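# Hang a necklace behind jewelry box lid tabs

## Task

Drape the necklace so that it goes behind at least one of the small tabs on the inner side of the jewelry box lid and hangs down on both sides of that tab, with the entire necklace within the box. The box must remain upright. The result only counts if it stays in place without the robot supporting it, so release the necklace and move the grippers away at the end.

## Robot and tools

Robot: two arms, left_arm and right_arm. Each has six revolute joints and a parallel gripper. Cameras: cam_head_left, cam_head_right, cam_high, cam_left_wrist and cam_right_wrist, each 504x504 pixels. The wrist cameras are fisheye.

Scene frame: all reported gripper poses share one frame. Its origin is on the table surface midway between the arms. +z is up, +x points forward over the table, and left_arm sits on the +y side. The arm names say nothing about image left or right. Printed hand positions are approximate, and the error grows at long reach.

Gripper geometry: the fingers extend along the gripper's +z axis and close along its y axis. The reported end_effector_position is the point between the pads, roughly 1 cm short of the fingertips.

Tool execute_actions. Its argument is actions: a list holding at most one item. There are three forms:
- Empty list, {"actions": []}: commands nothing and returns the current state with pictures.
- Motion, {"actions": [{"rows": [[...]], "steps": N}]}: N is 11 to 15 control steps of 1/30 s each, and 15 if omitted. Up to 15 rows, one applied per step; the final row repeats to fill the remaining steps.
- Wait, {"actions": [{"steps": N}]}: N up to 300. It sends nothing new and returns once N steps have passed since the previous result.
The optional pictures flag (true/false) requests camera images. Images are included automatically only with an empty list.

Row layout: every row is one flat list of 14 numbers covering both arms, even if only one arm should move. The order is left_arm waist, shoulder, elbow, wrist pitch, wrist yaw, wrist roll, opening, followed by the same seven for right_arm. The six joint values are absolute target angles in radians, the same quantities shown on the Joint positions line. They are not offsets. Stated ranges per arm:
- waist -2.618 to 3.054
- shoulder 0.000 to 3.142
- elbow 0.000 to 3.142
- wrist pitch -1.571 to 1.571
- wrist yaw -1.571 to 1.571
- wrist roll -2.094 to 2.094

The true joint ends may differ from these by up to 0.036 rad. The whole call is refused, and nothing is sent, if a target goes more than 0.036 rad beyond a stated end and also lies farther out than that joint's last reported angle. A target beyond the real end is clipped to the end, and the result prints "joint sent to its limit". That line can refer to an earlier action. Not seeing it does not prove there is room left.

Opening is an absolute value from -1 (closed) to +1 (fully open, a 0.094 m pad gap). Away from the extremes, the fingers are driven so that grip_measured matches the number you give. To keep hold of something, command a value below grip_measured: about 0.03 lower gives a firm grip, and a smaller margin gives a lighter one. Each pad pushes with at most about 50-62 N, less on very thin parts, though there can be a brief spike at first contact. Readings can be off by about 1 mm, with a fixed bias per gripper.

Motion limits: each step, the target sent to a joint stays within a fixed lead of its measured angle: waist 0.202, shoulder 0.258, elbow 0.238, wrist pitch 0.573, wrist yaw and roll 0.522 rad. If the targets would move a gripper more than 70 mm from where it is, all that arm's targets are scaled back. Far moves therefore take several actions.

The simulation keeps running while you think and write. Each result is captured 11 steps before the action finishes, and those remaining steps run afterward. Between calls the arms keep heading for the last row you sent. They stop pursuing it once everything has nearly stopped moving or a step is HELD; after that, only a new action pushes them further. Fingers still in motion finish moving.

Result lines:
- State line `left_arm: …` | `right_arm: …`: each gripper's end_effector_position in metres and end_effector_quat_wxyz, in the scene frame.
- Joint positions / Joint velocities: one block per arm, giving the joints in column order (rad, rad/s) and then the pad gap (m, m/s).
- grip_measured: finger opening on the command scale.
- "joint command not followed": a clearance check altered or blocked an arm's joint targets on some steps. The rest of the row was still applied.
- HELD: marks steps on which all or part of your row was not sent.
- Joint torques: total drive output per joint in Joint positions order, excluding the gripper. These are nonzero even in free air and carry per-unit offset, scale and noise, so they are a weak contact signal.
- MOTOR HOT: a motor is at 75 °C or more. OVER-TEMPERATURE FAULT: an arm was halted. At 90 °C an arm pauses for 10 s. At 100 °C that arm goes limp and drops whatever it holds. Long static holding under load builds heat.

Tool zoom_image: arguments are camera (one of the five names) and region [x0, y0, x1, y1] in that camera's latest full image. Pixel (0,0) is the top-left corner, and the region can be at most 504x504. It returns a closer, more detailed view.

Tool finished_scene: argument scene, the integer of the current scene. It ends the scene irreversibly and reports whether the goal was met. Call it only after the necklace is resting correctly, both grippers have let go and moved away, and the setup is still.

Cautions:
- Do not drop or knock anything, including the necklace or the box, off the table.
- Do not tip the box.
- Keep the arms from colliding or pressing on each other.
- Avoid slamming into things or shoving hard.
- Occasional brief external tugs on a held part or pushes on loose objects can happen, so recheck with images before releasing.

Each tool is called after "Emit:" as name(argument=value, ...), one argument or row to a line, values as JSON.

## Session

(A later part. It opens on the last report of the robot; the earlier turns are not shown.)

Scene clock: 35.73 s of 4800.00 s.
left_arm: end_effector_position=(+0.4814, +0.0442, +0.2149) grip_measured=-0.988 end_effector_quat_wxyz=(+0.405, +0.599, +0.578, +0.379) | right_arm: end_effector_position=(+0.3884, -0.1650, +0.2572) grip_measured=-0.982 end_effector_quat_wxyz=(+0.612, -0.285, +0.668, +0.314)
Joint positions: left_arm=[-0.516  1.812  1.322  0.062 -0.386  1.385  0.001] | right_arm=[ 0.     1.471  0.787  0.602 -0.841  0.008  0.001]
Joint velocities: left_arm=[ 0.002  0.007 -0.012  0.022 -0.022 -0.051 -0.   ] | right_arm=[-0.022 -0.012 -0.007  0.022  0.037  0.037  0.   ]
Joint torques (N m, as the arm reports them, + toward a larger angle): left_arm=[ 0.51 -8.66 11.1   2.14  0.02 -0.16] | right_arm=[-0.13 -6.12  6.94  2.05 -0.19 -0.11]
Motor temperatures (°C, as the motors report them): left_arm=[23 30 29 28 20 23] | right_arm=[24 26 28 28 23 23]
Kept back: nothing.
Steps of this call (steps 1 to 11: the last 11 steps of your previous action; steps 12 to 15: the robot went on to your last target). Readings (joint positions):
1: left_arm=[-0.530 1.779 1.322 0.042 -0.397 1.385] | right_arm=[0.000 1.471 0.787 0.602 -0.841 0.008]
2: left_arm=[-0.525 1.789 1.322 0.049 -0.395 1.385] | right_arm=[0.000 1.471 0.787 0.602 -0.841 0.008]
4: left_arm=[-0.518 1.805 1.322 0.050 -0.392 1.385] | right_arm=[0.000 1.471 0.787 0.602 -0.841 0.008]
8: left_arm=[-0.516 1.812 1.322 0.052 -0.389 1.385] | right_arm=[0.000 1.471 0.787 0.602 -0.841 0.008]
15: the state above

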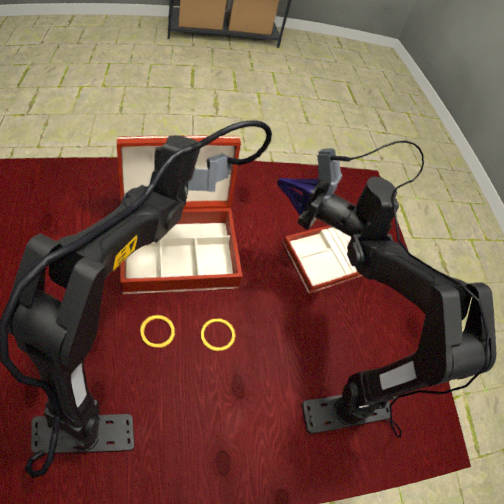

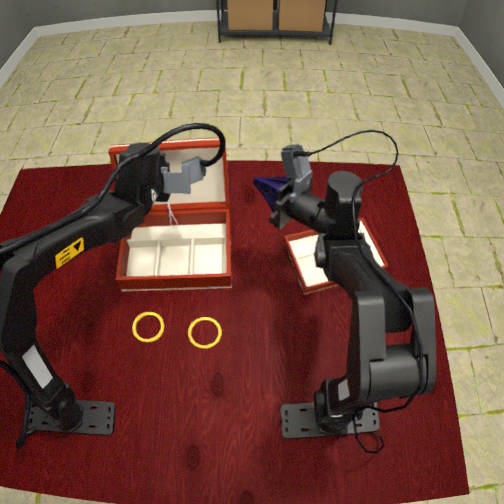

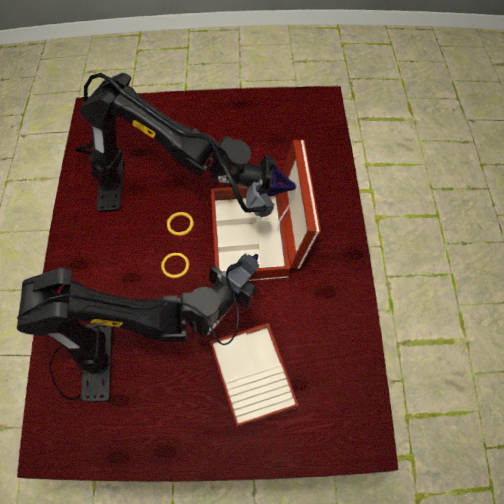

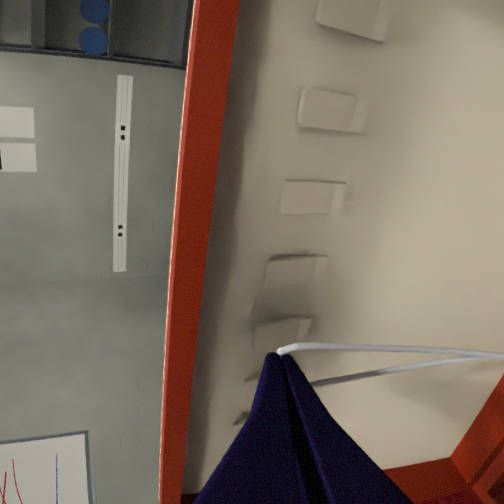

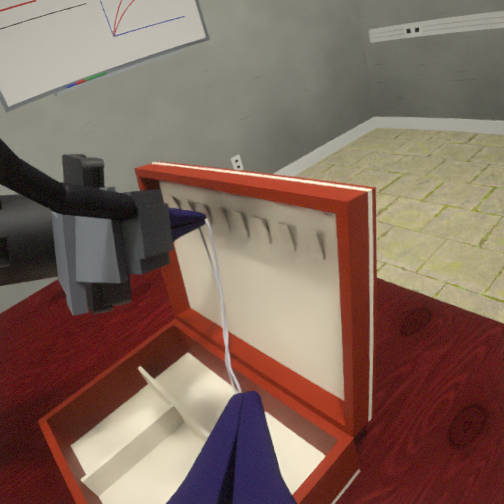

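Emit:
execute_actions(
  actions=[
    {"rows":[[-0.498,1.84,1.37,0.07,-0.355,1.37,-1,0,1.47,0.8,0.6,-0.85,0,-1],[-0.486,1.86,1.405,0.07,-0.34,1.37,-1,0,1.47,0.8,0.6,-0.85,0,-1],[-0.474,1.88,1.43,0.07,-0.325,1.37,-1,0,1.47,0.8,0.6,-0.85,0,-1]]},
  ],
)

Emit:
execute_actions(
  actions=[
    {"steps":15},
  ],
  pictures=true,
)

Emit:
zoom_image(
  camera="cam_right_wrist",
  region=[140,150,300,300],
)

Scene clock: 36.80 s of 4800.00 s.
left_arm: end_effector_position=(+0.4941, +0.0409, +0.2205) grip_measured=-0.988 end_effector_quat_wxyz=(+0.416, +0.595, +0.576, +0.375) | right_arm: end_effector_position=(+0.3884, -0.1650, +0.2572) grip_measured=-0.982 end_effector_quat_wxyz=(+0.612, -0.285, +0.668, +0.314)
Joint positions: left_arm=[-0.503  1.848  1.376  0.063 -0.36   1.385  0.001] | right_arm=[ 0.     1.471  0.787  0.602 -0.841  0.008  0.001]
Joint velocities: left_arm=[ 0.193  0.408  0.579  0.154  0.227 -0.022  0.001] | right_arm=[-0.002  0.012 -0.012 -0.022 -0.066  0.037 -0.   ]
Joint torques (N m, as the arm reports them, + toward a larger angle): left_arm=[ 1.3  -8.58 10.86  2.   -0.01 -0.16] | right_arm=[-0.04 -6.08  7.1   2.1  -0.17 -0.07]
Motor temperatures (°C, as the motors report them): left_arm=[23 31 29 28 20 23] | right_arm=[24 26 28 28 23 23]
Steps of this call (steps 1 to 15: the robot went on to your last target; steps 16 to 28: nothing new was sent; steps 29 to 32: the first 4 steps of this action). Readings (joint positions):
29: left_arm=[-0.515 1.813 1.324 0.063 -0.383 1.385] | right_arm=[0.000 1.471 0.787 0.602 -0.841 0.008]
30: left_arm=[-0.513 1.820 1.335 0.061 -0.377 1.385] | right_arm=[0.000 1.471 0.787 0.602 -0.841 0.008]
32: the state above

Scene clock: 37.30 s of 4800.00 s.
left_arm: end_effector_position=(+0.5041, +0.0470, +0.2234) grip_measured=-0.988 end_effector_quat_wxyz=(+0.423, +0.590, +0.577, +0.374) | right_arm: end_effector_position=(+0.3883, -0.1649, +0.2572) grip_measured=-0.982 end_effector_quat_wxyz=(+0.611, -0.285, +0.668, +0.314)
Joint positions: left_arm=[-0.478  1.867  1.402  0.071 -0.337  1.385  0.001] | right_arm=[ 0.     1.471  0.787  0.602 -0.841  0.008  0.001]
Joint velocities: left_arm=[-0.027  0.002 -0.022  0.066  0.066  0.037  0.   ] | right_arm=[ 0.007 -0.017  0.002 -0.051 -0.081 -0.007 -0.   ]
Joint torques (N m, as the arm reports them, + toward a larger angle): left_arm=[ 0.36 -8.43 11.6   2.09  0.06 -0.16] | right_arm=[ 0.15 -6.18  6.81  2.06 -0.12 -0.07]
Motor temperatures (°C, as the motors report them): left_arm=[23 31 29 28 20 23] | right_arm=[24 26 28 28 23 23]
Kept back: nothing.
Steps of this call (steps 1 to 11: the last 11 steps of your previous action; steps 12 to 15: the robot went on to your last target). Readings (joint positions):
1: left_arm=[-0.496 1.858 1.391 0.068 -0.355 1.385] | right_arm=[0.000 1.471 0.787 0.602 -0.841 0.008]
2: left_arm=[-0.490 1.864 1.399 0.070 -0.351 1.385] | right_arm=[0.000 1.471 0.787 0.602 -0.841 0.008]
4: left_arm=[-0.481 1.867 1.402 0.071 -0.347 1.385] | right_arm=[0.000 1.471 0.787 0.602 -0.841 0.008]
8: left_arm=[-0.478 1.867 1.402 0.071 -0.341 1.385] | right_arm=[0.000 1.471 0.787 0.602 -0.841 0.008]
15: the state above

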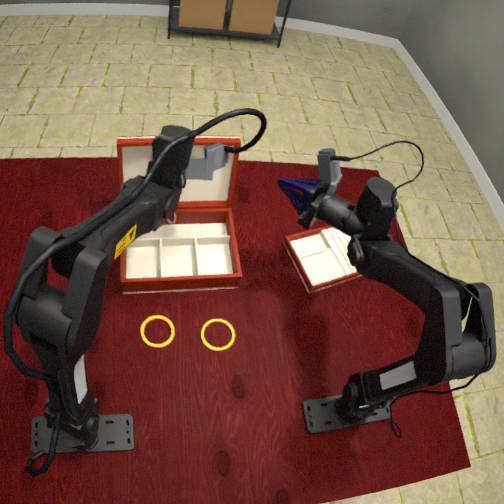

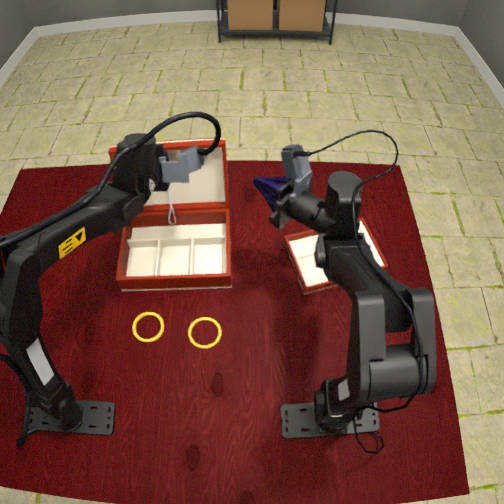

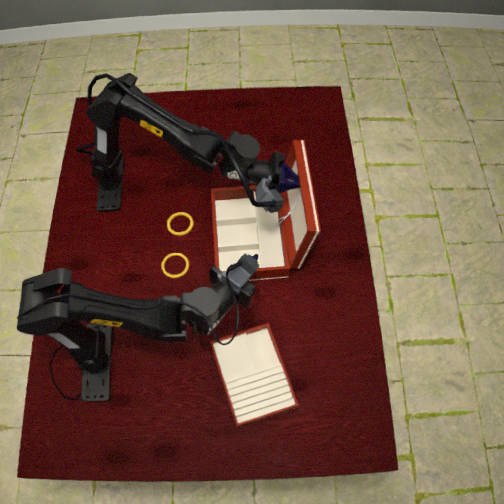

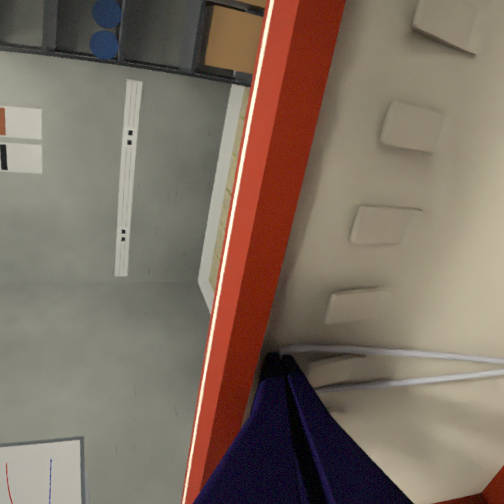

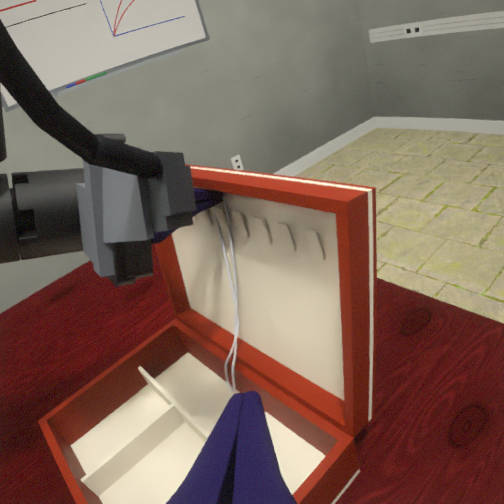

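Region (140, 150, 300, 300) of cam_right_wrist's 504x504 image, scaled by 3.150, with more detail than that image has; it fills the top 472 rows of this view, and the rest is white.

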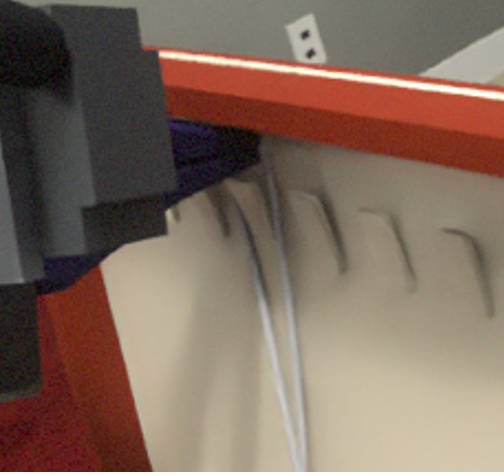

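Emit:
execute_actions(
  actions=[
    {"rows":[[-0.468,1.895,1.44,0.07,-0.32,1.37,-1,0,1.47,0.8,0.6,-0.85,0,-1],[-0.465,1.908,1.447,0.07,-0.315,1.37,-1,0,1.47,0.8,0.6,-0.85,0,-1]]},
  ],
)

Emit:
execute_actions(
  actions=[
    {"steps":15},
  ],
  pictures=true,
)

Emit:
zoom_image(
  camera="cam_right_wrist",
  region=[170,160,270,260],
)

Scene clock: 38.17 s of 4800.00 s.
left_arm: end_effector_position=(+0.5073, +0.0447, +0.2213) grip_measured=-0.988 end_effector_quat_wxyz=(+0.423, +0.591, +0.577, +0.373) | right_arm: end_effector_position=(+0.3883, -0.1649, +0.2572) grip_measured=-0.982 end_effector_quat_wxyz=(+0.611, -0.285, +0.668, +0.314)
Joint positions: left_arm=[-0.478  1.882  1.416  0.071 -0.333  1.385  0.001] | right_arm=[ 0.     1.471  0.787  0.602 -0.841  0.008  0.001]
Joint velocities: left_arm=[ 0.002  0.134  0.1   -0.007 -0.037  0.022 -0.   ] | right_arm=[ 0.027 -0.002  0.002  0.051  0.007 -0.007  0.   ]
Joint torques (N m, as the arm reports them, + toward a larger angle): left_arm=[ 1.12 -8.27 11.38  2.08  0.08 -0.15] | right_arm=[-0.02 -6.2   6.89  2.1  -0.17 -0.09]
Motor temperatures (°C, as the motors report them): left_arm=[23 31 30 29 20 23] | right_arm=[24 27 28 28 23 23]
Steps of this call (steps 1 to 15: the robot went on to your last target; steps 16 to 22: nothing new was sent; steps 23 to 26: the first 4 steps of this action). Readings (joint positions):
23: left_arm=[-0.478 1.868 1.402 0.071 -0.336 1.385] | right_arm=[0.000 1.471 0.787 0.602 -0.841 0.008]
24: left_arm=[-0.478 1.872 1.406 0.071 -0.335 1.385] | right_arm=[0.000 1.471 0.787 0.602 -0.841 0.008]
26: the state above

Scene clock: 38.67 s of 4800.00 s.
left_arm: end_effector_position=(+0.5083, +0.0435, +0.2178) grip_measured=-0.988 end_effector_quat_wxyz=(+0.422, +0.593, +0.577, +0.371) | right_arm: end_effector_position=(+0.3883, -0.1649, +0.2572) grip_measured=-0.982 end_effector_quat_wxyz=(+0.611, -0.285, +0.668, +0.314)
Joint positions: left_arm=[-0.478  1.89   1.417  0.072 -0.329  1.385  0.001] | right_arm=[ 0.     1.471  0.787  0.602 -0.841  0.008  0.001]
Joint velocities: left_arm=[ 0.007 -0.002 -0.012 -0.037 -0.022  0.007 -0.001] | right_arm=[ 0.007 -0.002 -0.007 -0.051 -0.095  0.037 -0.   ]
Joint torques (N m, as the arm reports them, + toward a larger angle): left_arm=[ 1.02 -8.36 11.71  2.08  0.11 -0.15] | right_arm=[-0.08 -6.25  6.87  2.04 -0.18 -0.1 ]
Motor temperatures (°C, as the motors report them): left_arm=[23 31 30 29 20 23] | right_arm=[24 27 28 28 23 23]
Kept back: nothing.
Steps of this call (steps 1 to 11: the last 11 steps of your previous action; steps 12 to 15: the robot went on to your last target). Readings (joint positions):
1: left_arm=[-0.478 1.885 1.417 0.071 -0.331 1.385] | right_arm=[0.000 1.471 0.787 0.602 -0.841 0.008]
2: left_arm=[-0.478 1.888 1.417 0.071 -0.330 1.385] | right_arm=[0.000 1.471 0.787 0.602 -0.841 0.008]
4: left_arm=[-0.478 1.890 1.417 0.072 -0.329 1.385] | right_arm=[0.000 1.471 0.787 0.602 -0.841 0.008]
8: left_arm=[-0.478 1.890 1.417 0.072 -0.329 1.385] | right_arm=[0.000 1.471 0.787 0.602 -0.841 0.008]
15: the state above
All arms were judged still, so your last target was given up. Only a new action makes them travel on or press farther. Fingers that are still opening or closing keep moving.

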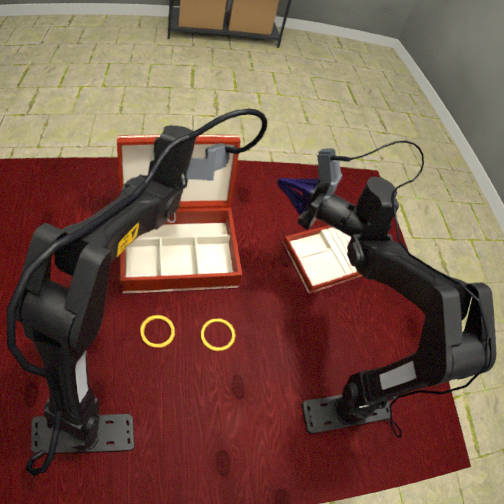

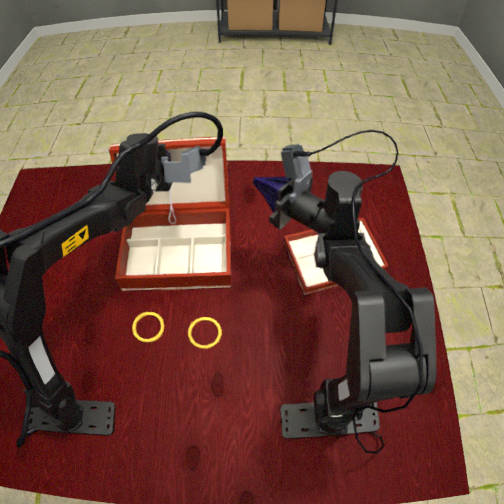

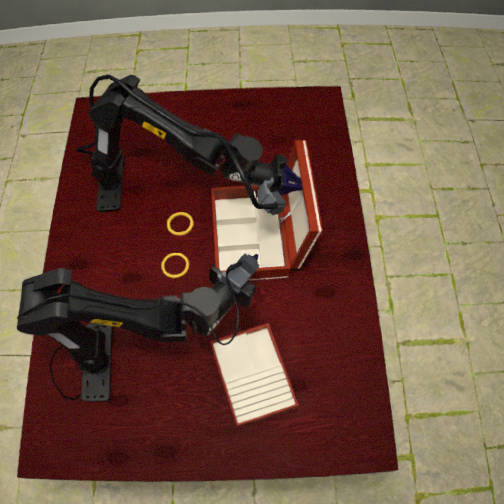

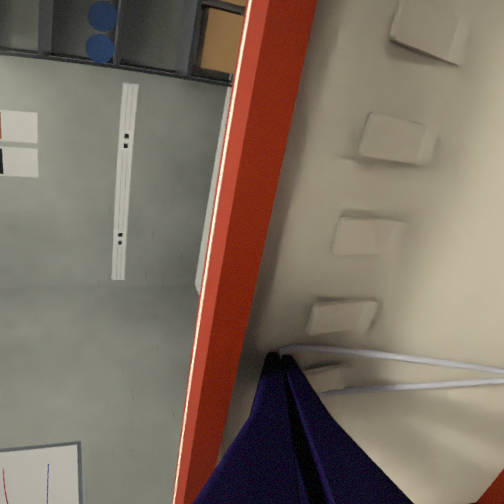

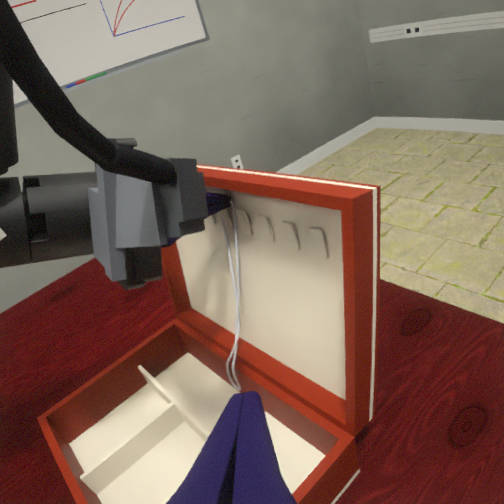

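Region (170, 160, 270, 260) of cam_right_wrist's 504x504 image, scaled by 5.040, with more detail than that image has.

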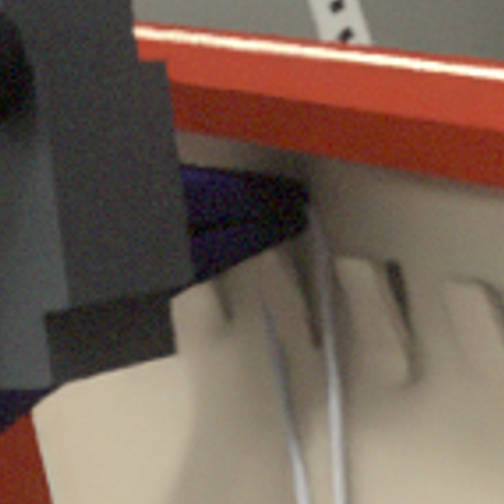

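Emit:
execute_actions(
  actions=[
    {"rows":[[-0.475,1.895,1.43,0.07,-0.325,1.37,-0.88,0,1.47,0.8,0.6,-0.85,0,-1]]},
  ],
)

Emit:
execute_actions(
  actions=[
    {"steps":15},
  ],
  pictures=true,
)

Emit:
zoom_image(
  camera="cam_right_wrist",
  region=[170,160,270,260],
)

Scene clock: 39.37 s of 4800.00 s.
left_arm: end_effector_position=(+0.5091, +0.0432, +0.2199) grip_measured=-0.882 end_effector_quat_wxyz=(+0.426, +0.591, +0.576, +0.372) | right_arm: end_effector_position=(+0.3883, -0.1649, +0.2572) grip_measured=-0.982 end_effector_quat_wxyz=(+0.611, -0.285, +0.668, +0.314)
Joint positions: left_arm=[-0.478  1.89   1.417  0.082 -0.329  1.385  0.006] | right_arm=[ 0.     1.471  0.787  0.602 -0.841  0.008  0.001]
Joint velocities: left_arm=[ 0.012 -0.007 -0.012 -0.037  0.022 -0.095  0.002] | right_arm=[-0.002  0.007 -0.007 -0.037 -0.051 -0.037  0.   ]
Joint torques (N m, as the arm reports them, + toward a larger angle): left_arm=[ 0.3  -9.3  10.31  1.98 -0.01 -0.17] | right_arm=[ 0.19 -6.23  6.94  2.09 -0.19 -0.04]
Motor temperatures (°C, as the motors report them): left_arm=[23 31 30 29 20 23] | right_arm=[24 27 28 28 23 23]
Steps of this call (steps 1 to 17: nothing new was sent; steps 18 to 21: the first 4 steps of this action). Readings (joint positions):
18: left_arm=[-0.478 1.890 1.417 0.076 -0.329 1.385] | right_arm=[0.000 1.471 0.787 0.602 -0.841 0.008]
19: left_arm=[-0.478 1.890 1.417 0.080 -0.329 1.385] | right_arm=[0.000 1.471 0.787 0.602 -0.841 0.008]
21: the state above

Scene clock: 39.87 s of 4800.00 s.
left_arm: end_effector_position=(+0.5091, +0.0432, +0.2199) grip_measured=-0.882 end_effector_quat_wxyz=(+0.426, +0.591, +0.576, +0.372) | right_arm: end_effector_position=(+0.3883, -0.1649, +0.2572) grip_measured=-0.982 end_effector_quat_wxyz=(+0.611, -0.285, +0.668, +0.314)
Joint positions: left_arm=[-0.478  1.89   1.417  0.082 -0.329  1.385  0.006] | right_arm=[ 0.     1.471  0.787  0.602 -0.841  0.008  0.001]
Joint velocities: left_arm=[-0.002 -0.017 -0.007 -0.007  0.051  0.007  0.   ] | right_arm=[-0.002 -0.007 -0.002 -0.022  0.066  0.007 -0.   ]
Joint torques (N m, as the arm reports them, + toward a larger angle): left_arm=[ 0.28 -9.31 10.24  2.   -0.01 -0.16] | right_arm=[ 0.05 -6.19  6.81  2.09 -0.14 -0.11]
Motor temperatures (°C, as the motors report them): left_arm=[23 32 30 29 20 23] | right_arm=[24 27 28 28 23 23]
Kept back: nothing.
Steps of this call (steps 1 to 11: the last 11 steps of your previous action; steps 12 to 15: the robot went on to your last target). Readings (joint positions):
1: left_arm=[-0.478 1.890 1.417 0.082 -0.329 1.385] | right_arm=[0.000 1.471 0.787 0.602 -0.841 0.008]
2: left_arm=[-0.478 1.890 1.417 0.082 -0.329 1.385] | right_arm=[0.000 1.471 0.787 0.602 -0.841 0.008]
4: left_arm=[-0.478 1.890 1.417 0.082 -0.329 1.385] | right_arm=[0.000 1.471 0.787 0.602 -0.841 0.008]
8: left_arm=[-0.478 1.890 1.417 0.082 -0.329 1.385] | right_arm=[0.000 1.471 0.787 0.602 -0.841 0.008]
15: the state above
All arms were judged still, so your last target was given up. Only a new action makes them travel on or press farther. Fingers that are still opening or closing keep moving.

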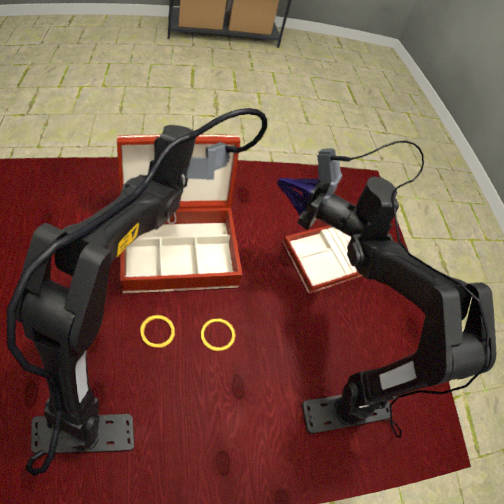

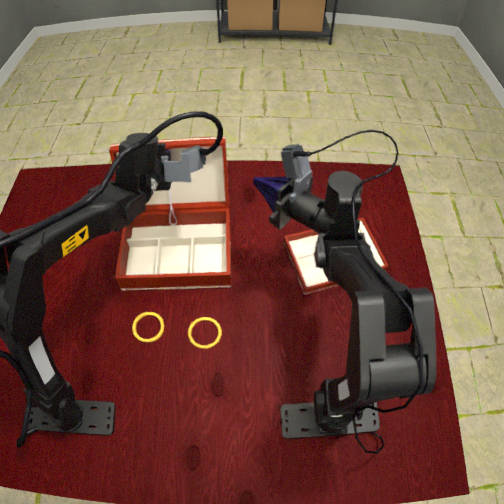

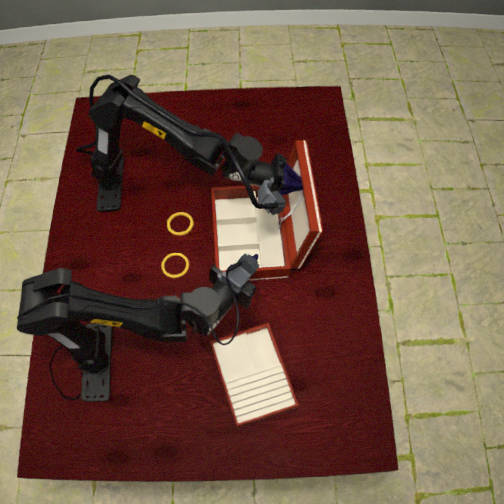

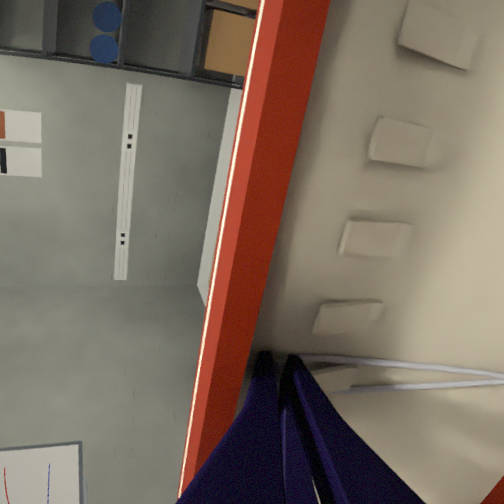

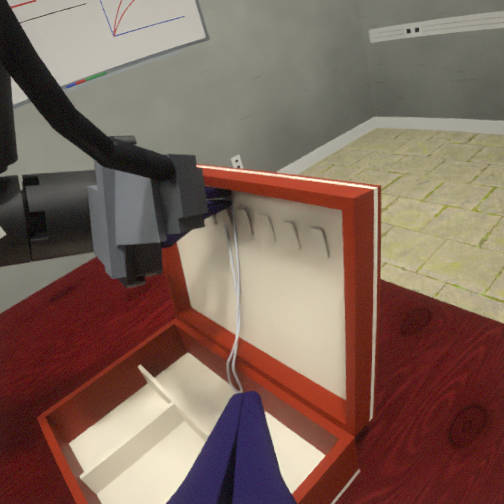

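Region (170, 160, 270, 260) of cam_right_wrist's 504x504 image, scaled by 5.040, with more detail than that image has.

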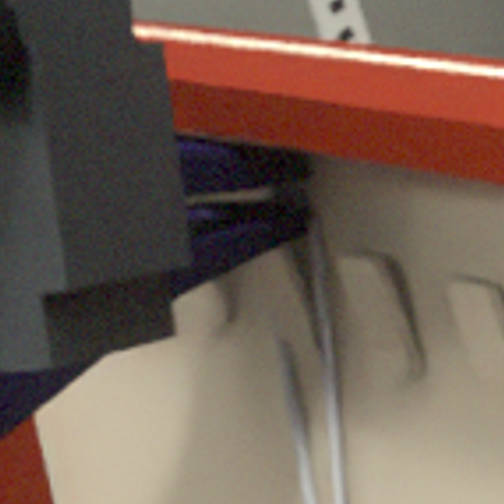

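Emit:
execute_actions(
  actions=[
    {"rows":[[-0.478,1.89,1.43,-0.1,-0.329,1.37,-0.88,0,1.47,0.8,0.6,-0.85,0,-1],[-0.478,1.89,1.43,-0.1,-0.329,1.37,-0.88,0,1.47,0.8,0.6,-0.85,0,-1],[-0.478,1.89,1.43,0.1,-0.329,1.37,-0.88,0,1.47,0.8,0.6,-0.85,0,-1],[-0.478,1.89,1.43,0.1,-0.329,1.37,-0.88,0,1.47,0.8,0.6,-0.85,0,-1],[-0.478,1.89,1.43,-0.1,-0.329,1.37,-0.88,0,1.47,0.8,0.6,-0.85,0,-1],[-0.478,1.89,1.43,-0.1,-0.329,1.37,-0.88,0,1.47,0.8,0.6,-0.85,0,-1],[-0.478,1.89,1.43,0.1,-0.329,1.37,-0.88,0,1.47,0.8,0.6,-0.85,0,-1],[-0.478,1.89,1.43,0.1,-0.329,1.37,-0.88,0,1.47,0.8,0.6,-0.85,0,-1],[-0.478,1.89,1.43,-0.1,-0.329,1.37,-0.88,0,1.47,0.8,0.6,-0.85,0,-1],[-0.478,1.89,1.43,-0.1,-0.329,1.37,-0.88,0,1.47,0.8,0.6,-0.85,0,-1],[-0.478,1.89,1.43,0.1,-0.329,1.37,-0.88,0,1.47,0.8,0.6,-0.85,0,-1],[-0.478,1.89,1.43,0.1,-0.329,1.37,-0.88,0,1.47,0.8,0.6,-0.85,0,-1],[-0.478,1.89,1.43,0.06,-0.329,1.37,-0.88,0,1.47,0.8,0.6,-0.85,0,-1]]},
  ],
)

Emit:
execute_actions(
  actions=[
    {"steps":15},
  ],
  pictures=true,
)

Emit:
zoom_image(
  camera="cam_right_wrist",
  region=[170,160,270,260],
)

Scene clock: 40.93 s of 4800.00 s.
left_arm: end_effector_position=(+0.5086, +0.0434, +0.2217) grip_measured=-0.882 end_effector_quat_wxyz=(+0.425, +0.591, +0.576, +0.372) | right_arm: end_effector_position=(+0.3883, -0.1649, +0.2572) grip_measured=-0.982 end_effector_quat_wxyz=(+0.611, -0.285, +0.668, +0.314)
Joint positions: left_arm=[-0.478  1.887  1.422  0.071 -0.329  1.384  0.006] | right_arm=[ 0.     1.471  0.787  0.602 -0.841  0.008  0.001]
Joint velocities: left_arm=[-0.012  0.002 -0.007  0.154  0.051 -0.022 -0.   ] | right_arm=[ 0.017 -0.002  0.002 -0.051  0.007 -0.051  0.001]
Joint torques (N m, as the arm reports them, + toward a larger angle): left_arm=[ 0.13 -9.41  9.9   2.17 -0.06 -0.15] | right_arm=[-0.09 -6.12  6.76  2.12 -0.18 -0.11]
Motor temperatures (°C, as the motors report them): left_arm=[23 32 30 29 20 23] | right_arm=[24 27 28 28 23 23]
Steps of this call (steps 1 to 28: nothing new was sent; steps 29 to 32: the first 4 steps of this action). Readings (joint positions):
29: left_arm=[-0.478 1.890 1.417 0.073 -0.329 1.384] | right_arm=[0.000 1.471 0.787 0.602 -0.841 0.008]
30: left_arm=[-0.478 1.888 1.420 0.063 -0.329 1.384] | right_arm=[0.000 1.471 0.787 0.602 -0.841 0.008]
32: the state above

Scene clock: 41.43 s of 4800.00 s.
left_arm: end_effector_position=(+0.5072, +0.0440, +0.2222) grip_measured=-0.882 end_effector_quat_wxyz=(+0.422, +0.593, +0.577, +0.370) | right_arm: end_effector_position=(+0.3883, -0.1649, +0.2572) grip_measured=-0.982 end_effector_quat_wxyz=(+0.611, -0.285, +0.668, +0.314)
Joint positions: left_arm=[-0.478  1.882  1.426  0.055 -0.329  1.384  0.006] | right_arm=[ 0.     1.471  0.787  0.602 -0.841  0.008  0.001]
Joint velocities: left_arm=[-0.007 -0.012  0.012 -0.125 -0.007  0.051 -0.001] | right_arm=[ 0.012 -0.002  0.002  0.007  0.007 -0.081 -0.   ]
Joint torques (N m, as the arm reports them, + toward a larger angle): left_arm=[ 0.06 -9.05  9.62  2.15 -0.07 -0.16] | right_arm=[ 0.01 -6.25  6.77  2.07 -0.13 -0.08]
Motor temperatures (°C, as the motors report them): left_arm=[23 32 30 29 20 23] | right_arm=[24 27 28 28 23 23]
Kept back: nothing.
Steps of this call (steps 1 to 11: the last 11 steps of your previous action; steps 12 to 15: the robot went on to your last target). Readings (joint positions):
1: left_arm=[-0.478 1.887 1.422 0.058 -0.329 1.384] | right_arm=[0.000 1.471 0.787 0.602 -0.841 0.008]
2: left_arm=[-0.478 1.886 1.424 0.050 -0.329 1.384] | right_arm=[0.000 1.471 0.787 0.602 -0.841 0.008]
4: left_arm=[-0.478 1.884 1.424 0.063 -0.329 1.384] | right_arm=[0.000 1.471 0.787 0.602 -0.841 0.008]
8: left_arm=[-0.478 1.882 1.426 0.056 -0.329 1.384] | right_arm=[0.000 1.471 0.787 0.602 -0.841 0.008]
15: the state above

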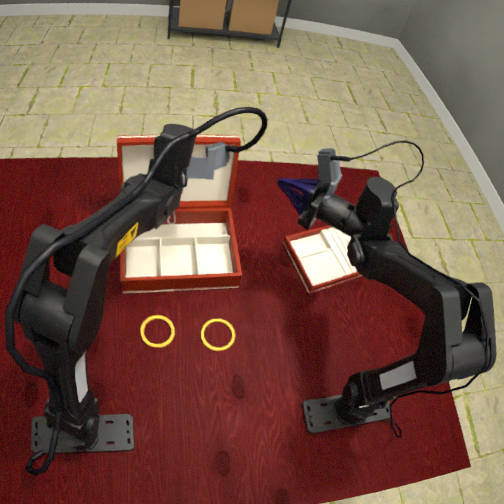

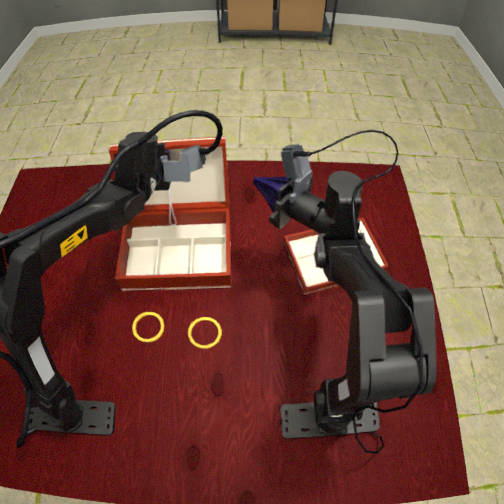

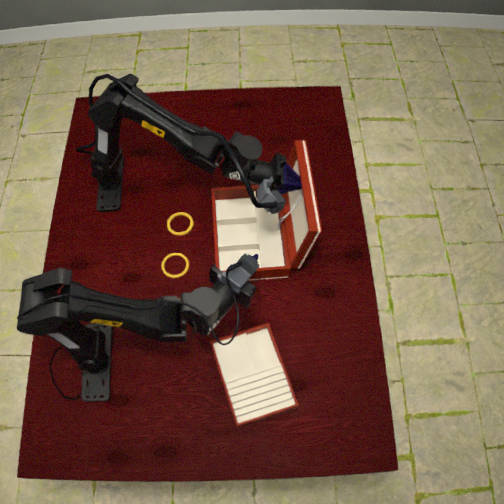

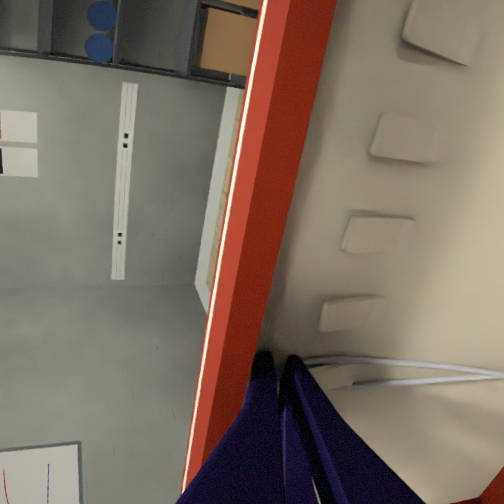

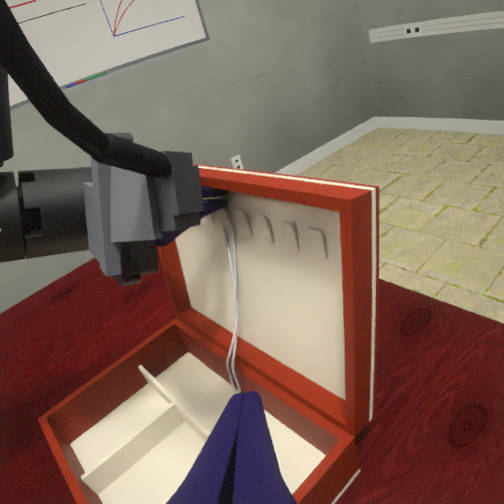

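Region (170, 160, 270, 260) of cam_right_wrist's 504x504 image, scaled by 5.040, with more detail than that image has.

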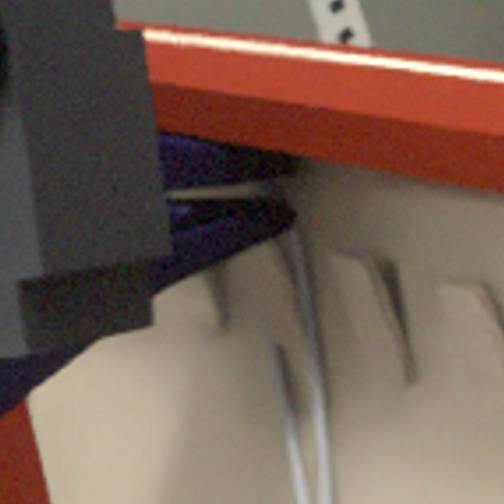

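Emit:
execute_actions(
  actions=[
    {"rows":[[-0.478,1.89,1.42,-0.12,-0.329,1.37,-0.92,0,1.47,0.8,0.6,-0.85,0,-1],[-0.478,1.89,1.42,-0.12,-0.329,1.37,-0.92,0,1.47,0.8,0.6,-0.85,0,-1],[-0.478,1.89,1.42,-0.12,-0.329,1.37,-0.92,0,1.47,0.8,0.6,-0.85,0,-1],[-0.478,1.89,1.42,-0.12,-0.329,1.37,-0.92,0,1.47,0.8,0.6,-0.85,0,-1],[-0.478,1.89,1.42,0.06,-0.329,1.37,-0.92,0,1.47,0.8,0.6,-0.85,0,-1],[-0.478,1.89,1.42,0.06,-0.329,1.37,-0.92,0,1.47,0.8,0.6,-0.85,0,-1],[-0.478,1.89,1.42,0.06,-0.329,1.37,-0.92,0,1.47,0.8,0.6,-0.85,0,-1],[-0.478,1.89,1.42,-0.12,-0.329,1.37,-0.92,0,1.47,0.8,0.6,-0.85,0,-1],[-0.478,1.89,1.42,-0.12,-0.329,1.37,-0.92,0,1.47,0.8,0.6,-0.85,0,-1],[-0.478,1.89,1.42,-0.12,-0.329,1.37,-0.92,0,1.47,0.8,0.6,-0.85,0,-1],[-0.478,1.89,1.42,-0.12,-0.329,1.37,-0.92,0,1.47,0.8,0.6,-0.85,0,-1],[-0.478,1.89,1.42,0.0,-0.329,1.37,-0.92,0,1.47,0.8,0.6,-0.85,0,-1]]},
  ],
)

Emit:
execute_actions(
  actions=[
    {"steps":15},
  ],
  pictures=true,
)

Emit:
zoom_image(
  camera="cam_right_wrist",
  region=[170,160,270,260],
)

Emit:
zoom_image(
  camera="cam_left_wrist",
  region=[220,290,420,460],
)

Scene clock: 42.80 s of 4800.00 s.
left_arm: end_effector_position=(+0.5046, +0.0452, +0.2175) grip_measured=-0.919 end_effector_quat_wxyz=(+0.412, +0.600, +0.580, +0.367) | right_arm: end_effector_position=(+0.3883, -0.1649, +0.2572) grip_measured=-0.982 end_effector_quat_wxyz=(+0.611, -0.285, +0.668, +0.314)
Joint positions: left_arm=[-0.478  1.88   1.426  0.027 -0.329  1.384  0.004] | right_arm=[ 0.     1.471  0.787  0.602 -0.841  0.008  0.001]
Joint velocities: left_arm=[ 0.002 -0.022 -0.007 -0.095 -0.037 -0.051 -0.   ] | right_arm=[-0.007  0.002 -0.007  0.037  0.051 -0.007  0.   ]
Joint torques (N m, as the arm reports them, + toward a larger angle): left_arm=[ 0.08 -8.68  8.73  0.76 -0.07 -0.14] | right_arm=[ 0.07 -6.07  6.9   2.07 -0.14 -0.05]
Motor temperatures (°C, as the motors report them): left_arm=[23 32 30 29 20 23] | right_arm=[24 27 28 28 23 23]
Steps of this call (steps 1 to 15: the robot went on to your last target; steps 16 to 37: nothing new was sent; steps 38 to 41: the first 4 steps of this action). Readings (joint positions):
38: left_arm=[-0.478 1.882 1.426 0.040 -0.329 1.383] | right_arm=[0.000 1.471 0.787 0.602 -0.841 0.008]
39: left_arm=[-0.478 1.882 1.426 0.033 -0.329 1.384] | right_arm=[0.000 1.471 0.787 0.602 -0.841 0.008]
41: the state above

Scene clock: 43.30 s of 4800.00 s.
left_arm: end_effector_position=(+0.5049, +0.0451, +0.2196) grip_measured=-0.919 end_effector_quat_wxyz=(+0.415, +0.598, +0.579, +0.367) | right_arm: end_effector_position=(+0.3884, -0.1649, +0.2572) grip_measured=-0.982 end_effector_quat_wxyz=(+0.612, -0.286, +0.668, +0.314)
Joint positions: left_arm=[-0.478  1.878  1.426  0.032 -0.329  1.383  0.004] | right_arm=[ 0.     1.471  0.787  0.602 -0.841  0.008  0.001]
Joint velocities: left_arm=[-0.002 -0.012  0.007 -0.051  0.007  0.022  0.   ] | right_arm=[-0.002 -0.037  0.002 -0.051  0.037 -0.007 -0.   ]
Joint torques (N m, as the arm reports them, + toward a larger angle): left_arm=[ 0.11 -8.73  8.73  1.76 -0.09 -0.14] | right_arm=[-0.06 -6.23  6.76  2.09 -0.17 -0.09]
Motor temperatures (°C, as the motors report them): left_arm=[23 33 30 29 20 23] | right_arm=[24 27 28 28 23 23]
Kept back: nothing.
Steps of this call (steps 1 to 11: the last 11 steps of your previous action; steps 12 to 15: the robot went on to your last target). Readings (joint positions):
1: left_arm=[-0.478 1.880 1.426 0.035 -0.329 1.383] | right_arm=[0.000 1.471 0.787 0.602 -0.841 0.008]
2: left_arm=[-0.478 1.880 1.426 0.040 -0.329 1.383] | right_arm=[0.000 1.471 0.787 0.602 -0.841 0.008]
4: left_arm=[-0.478 1.880 1.426 0.030 -0.329 1.383] | right_arm=[0.000 1.471 0.787 0.602 -0.841 0.008]
8: left_arm=[-0.478 1.878 1.426 0.028 -0.329 1.383] | right_arm=[0.000 1.471 0.787 0.602 -0.841 0.008]
15: the state above
All arms were judged still, so your last target was given up. Only a new action makes them travel on or press farther. Fingers that are still opening or closing keep moving.

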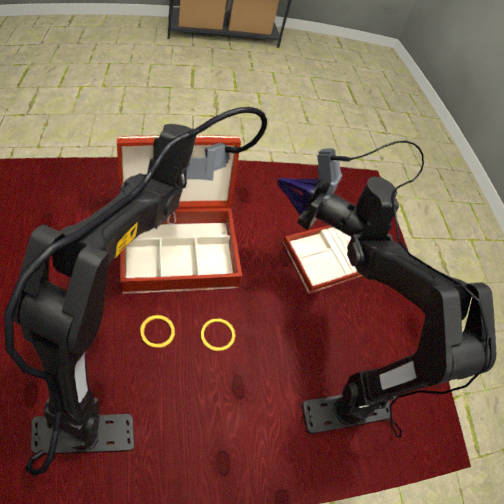

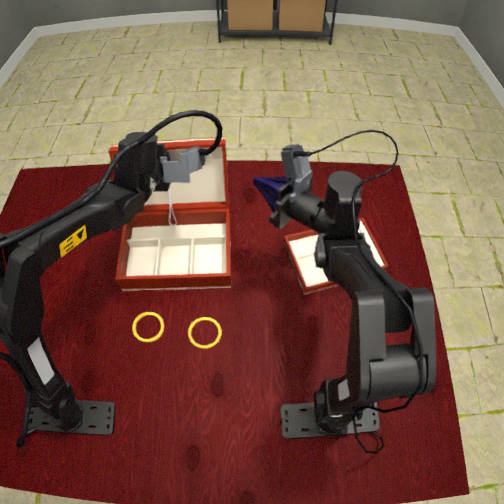

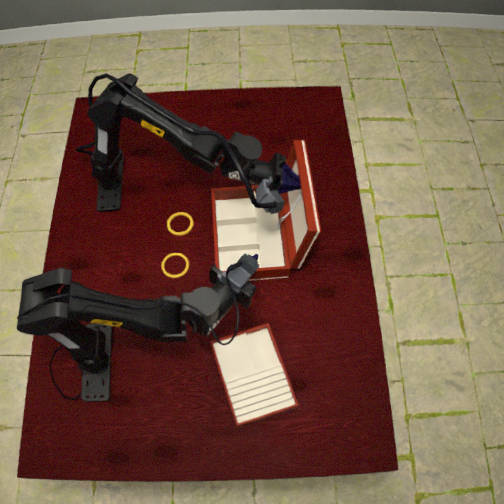

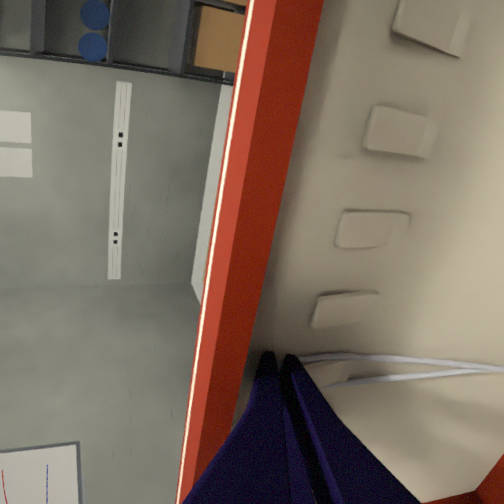

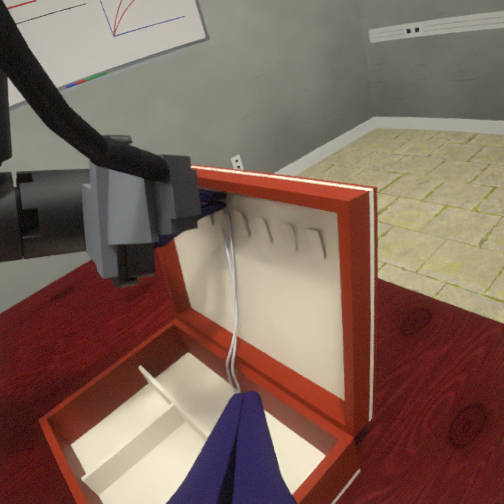

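Region (170, 160, 270, 260) of cam_right_wrist's 504x504 image, scaled by 5.040, with more detail than that image has.

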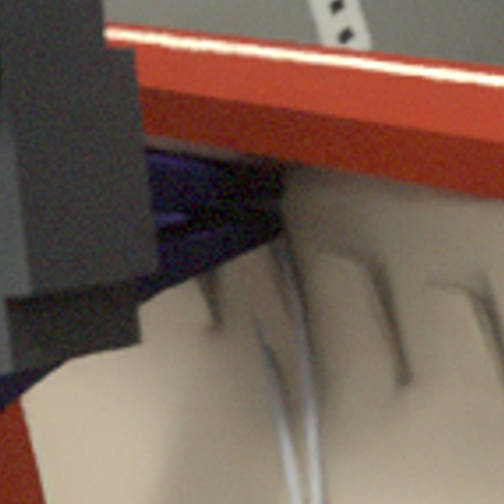

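Region (220, 290, 420, 460) of cam_left_wrist's 504x504 image, scaled by 2.520, with more detail than that image has; it fills the top 428 rows of this view, and the rest is white.

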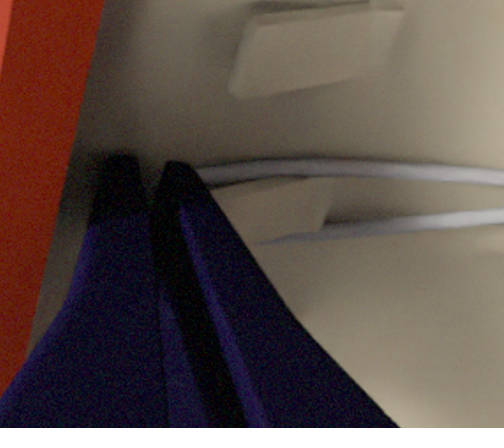

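Emit:
execute_actions(
  actions=[
    {"rows":[[-0.48,1.86,1.41,0.05,-0.329,1.37,-0.92,0,1.47,0.8,0.6,-0.85,0,-1],[-0.482,1.84,1.385,0.05,-0.329,1.37,-0.92,0,1.47,0.8,0.6,-0.85,0,-1],[-0.484,1.82,1.36,0.05,-0.329,1.37,-0.92,0,1.47,0.8,0.6,-0.85,0,-1],[-0.486,1.79,1.335,0.05,-0.329,1.37,-0.92,0,1.47,0.8,0.6,-0.85,0,-1]]},
  ],
)

Emit:
execute_actions(
  actions=[
    {"steps":15},
  ],
  pictures=true,
)

Emit:
zoom_image(
  camera="cam_right_wrist",
  region=[170,160,270,260],
)

Scene clock: 43.87 s of 4800.00 s.
left_arm: end_effector_position=(+0.5002, +0.0472, +0.2213) grip_measured=-0.919 end_effector_quat_wxyz=(+0.418, +0.596, +0.578, +0.369) | right_arm: end_effector_position=(+0.3884, -0.1649, +0.2572) grip_measured=-0.982 end_effector_quat_wxyz=(+0.612, -0.286, +0.668, +0.314)
Joint positions: left_arm=[-0.478  1.856  1.395  0.051 -0.329  1.383  0.004] | right_arm=[ 0.     1.471  0.787  0.602 -0.841  0.008  0.001]
Joint velocities: left_arm=[-0.007 -0.481 -0.589  0.139 -0.081 -0.051 -0.001] | right_arm=[ 0.002 -0.002 -0.017 -0.022 -0.051 -0.051  0.001]
Joint torques (N m, as the arm reports them, + toward a larger angle): left_arm=[ -0.51 -12.13   7.12   1.89  -0.07  -0.14] | right_arm=[-0.05 -6.24  6.8   2.12 -0.13 -0.06]
Motor temperatures (°C, as the motors report them): left_arm=[23 33 30 29 20 23] | right_arm=[24 27 28 28 23 23]
Steps of this call (steps 1 to 13: nothing new was sent; steps 14 to 17: the first 4 steps of this action). Readings (joint positions):
14: left_arm=[-0.478 1.878 1.426 0.034 -0.329 1.383] | right_arm=[0.000 1.471 0.787 0.602 -0.841 0.008]
15: left_arm=[-0.478 1.876 1.422 0.038 -0.329 1.383] | right_arm=[0.000 1.471 0.787 0.602 -0.841 0.008]
17: the state above

Scene clock: 44.37 s of 4800.00 s.
left_arm: end_effector_position=(+0.4901, +0.0519, +0.2308) grip_measured=-0.919 end_effector_quat_wxyz=(+0.424, +0.592, +0.576, +0.371) | right_arm: end_effector_position=(+0.3884, -0.1649, +0.2572) grip_measured=-0.982 end_effector_quat_wxyz=(+0.612, -0.286, +0.668, +0.314)
Joint positions: left_arm=[-0.478  1.805  1.355  0.054 -0.329  1.383  0.004] | right_arm=[ 0.     1.471  0.787  0.602 -0.841  0.008  0.001]
Joint velocities: left_arm=[-0.012 -0.012 -0.017 -0.051 -0.037  0.007 -0.001] | right_arm=[ 0.017 -0.002 -0.007  0.022 -0.022 -0.007 -0.001]
Joint torques (N m, as the arm reports them, + toward a larger angle): left_arm=[ -0.45 -10.03   7.59   2.07  -0.05  -0.16] | right_arm=[ 0.1  -6.31  6.88  2.07 -0.18 -0.08]
Motor temperatures (°C, as the motors report them): left_arm=[23 33 30 29 20 23] | right_arm=[24 27 28 28 23 23]
Kept back: nothing.
Steps of this call (steps 1 to 11: the last 11 steps of your previous action; steps 12 to 15: the robot went on to your last target). Readings (joint positions):
1: left_arm=[-0.478 1.839 1.375 0.051 -0.329 1.383] | right_arm=[0.000 1.471 0.787 0.602 -0.841 0.008]
2: left_arm=[-0.478 1.825 1.362 0.051 -0.329 1.383] | right_arm=[0.000 1.471 0.787 0.602 -0.841 0.008]
4: left_arm=[-0.478 1.810 1.355 0.051 -0.329 1.383] | right_arm=[0.000 1.471 0.787 0.602 -0.841 0.008]
8: left_arm=[-0.478 1.805 1.355 0.054 -0.329 1.383] | right_arm=[0.000 1.471 0.787 0.602 -0.841 0.008]
15: the state above

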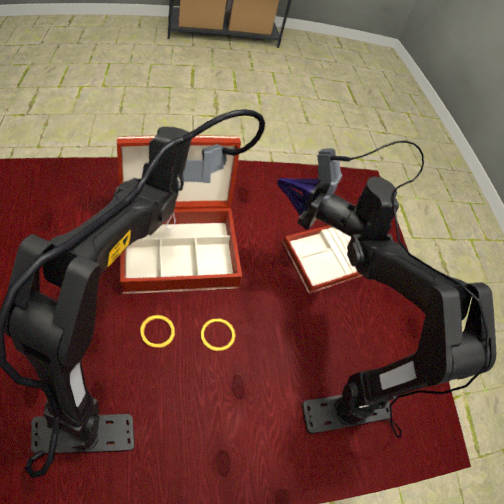

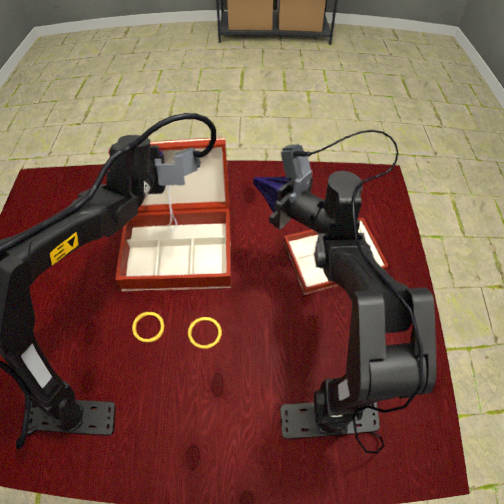

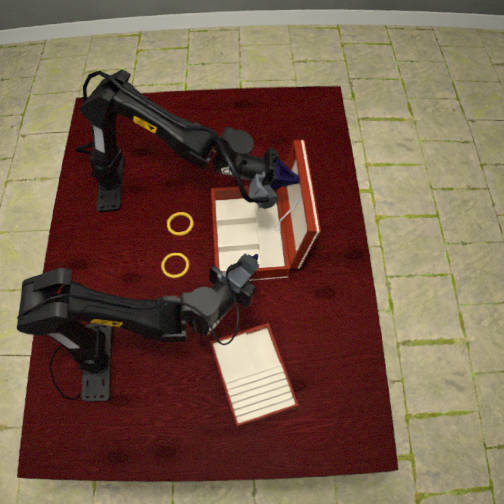

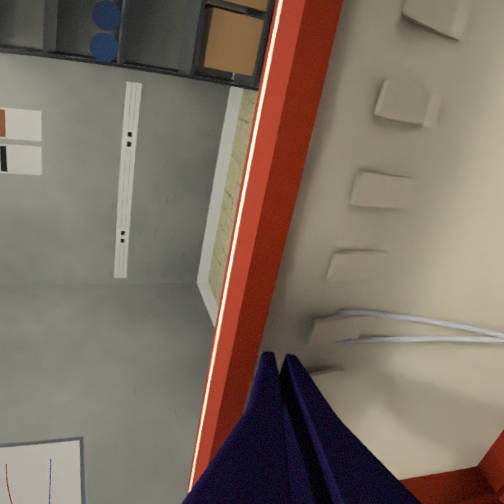

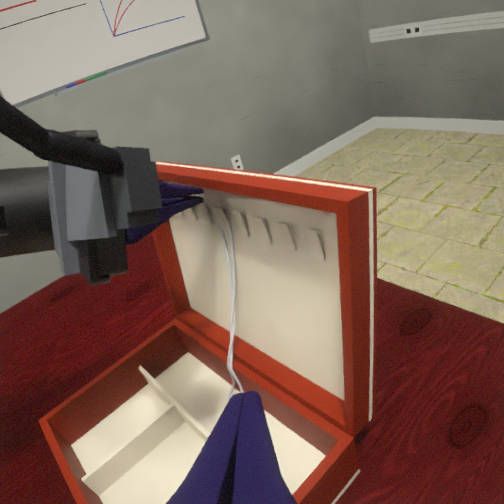

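Region (170, 160, 270, 260) of cam_right_wrist's 504x504 image, scaled by 5.040, with more detail than that image has.

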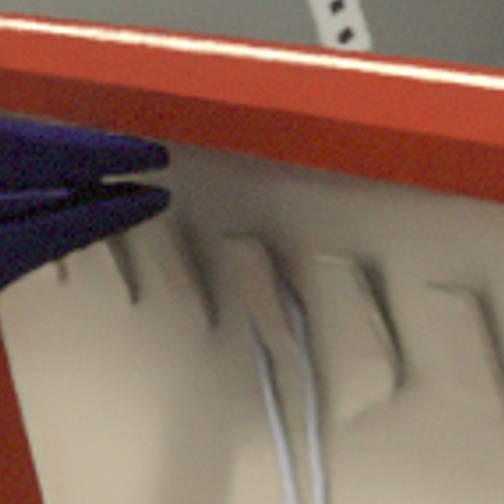

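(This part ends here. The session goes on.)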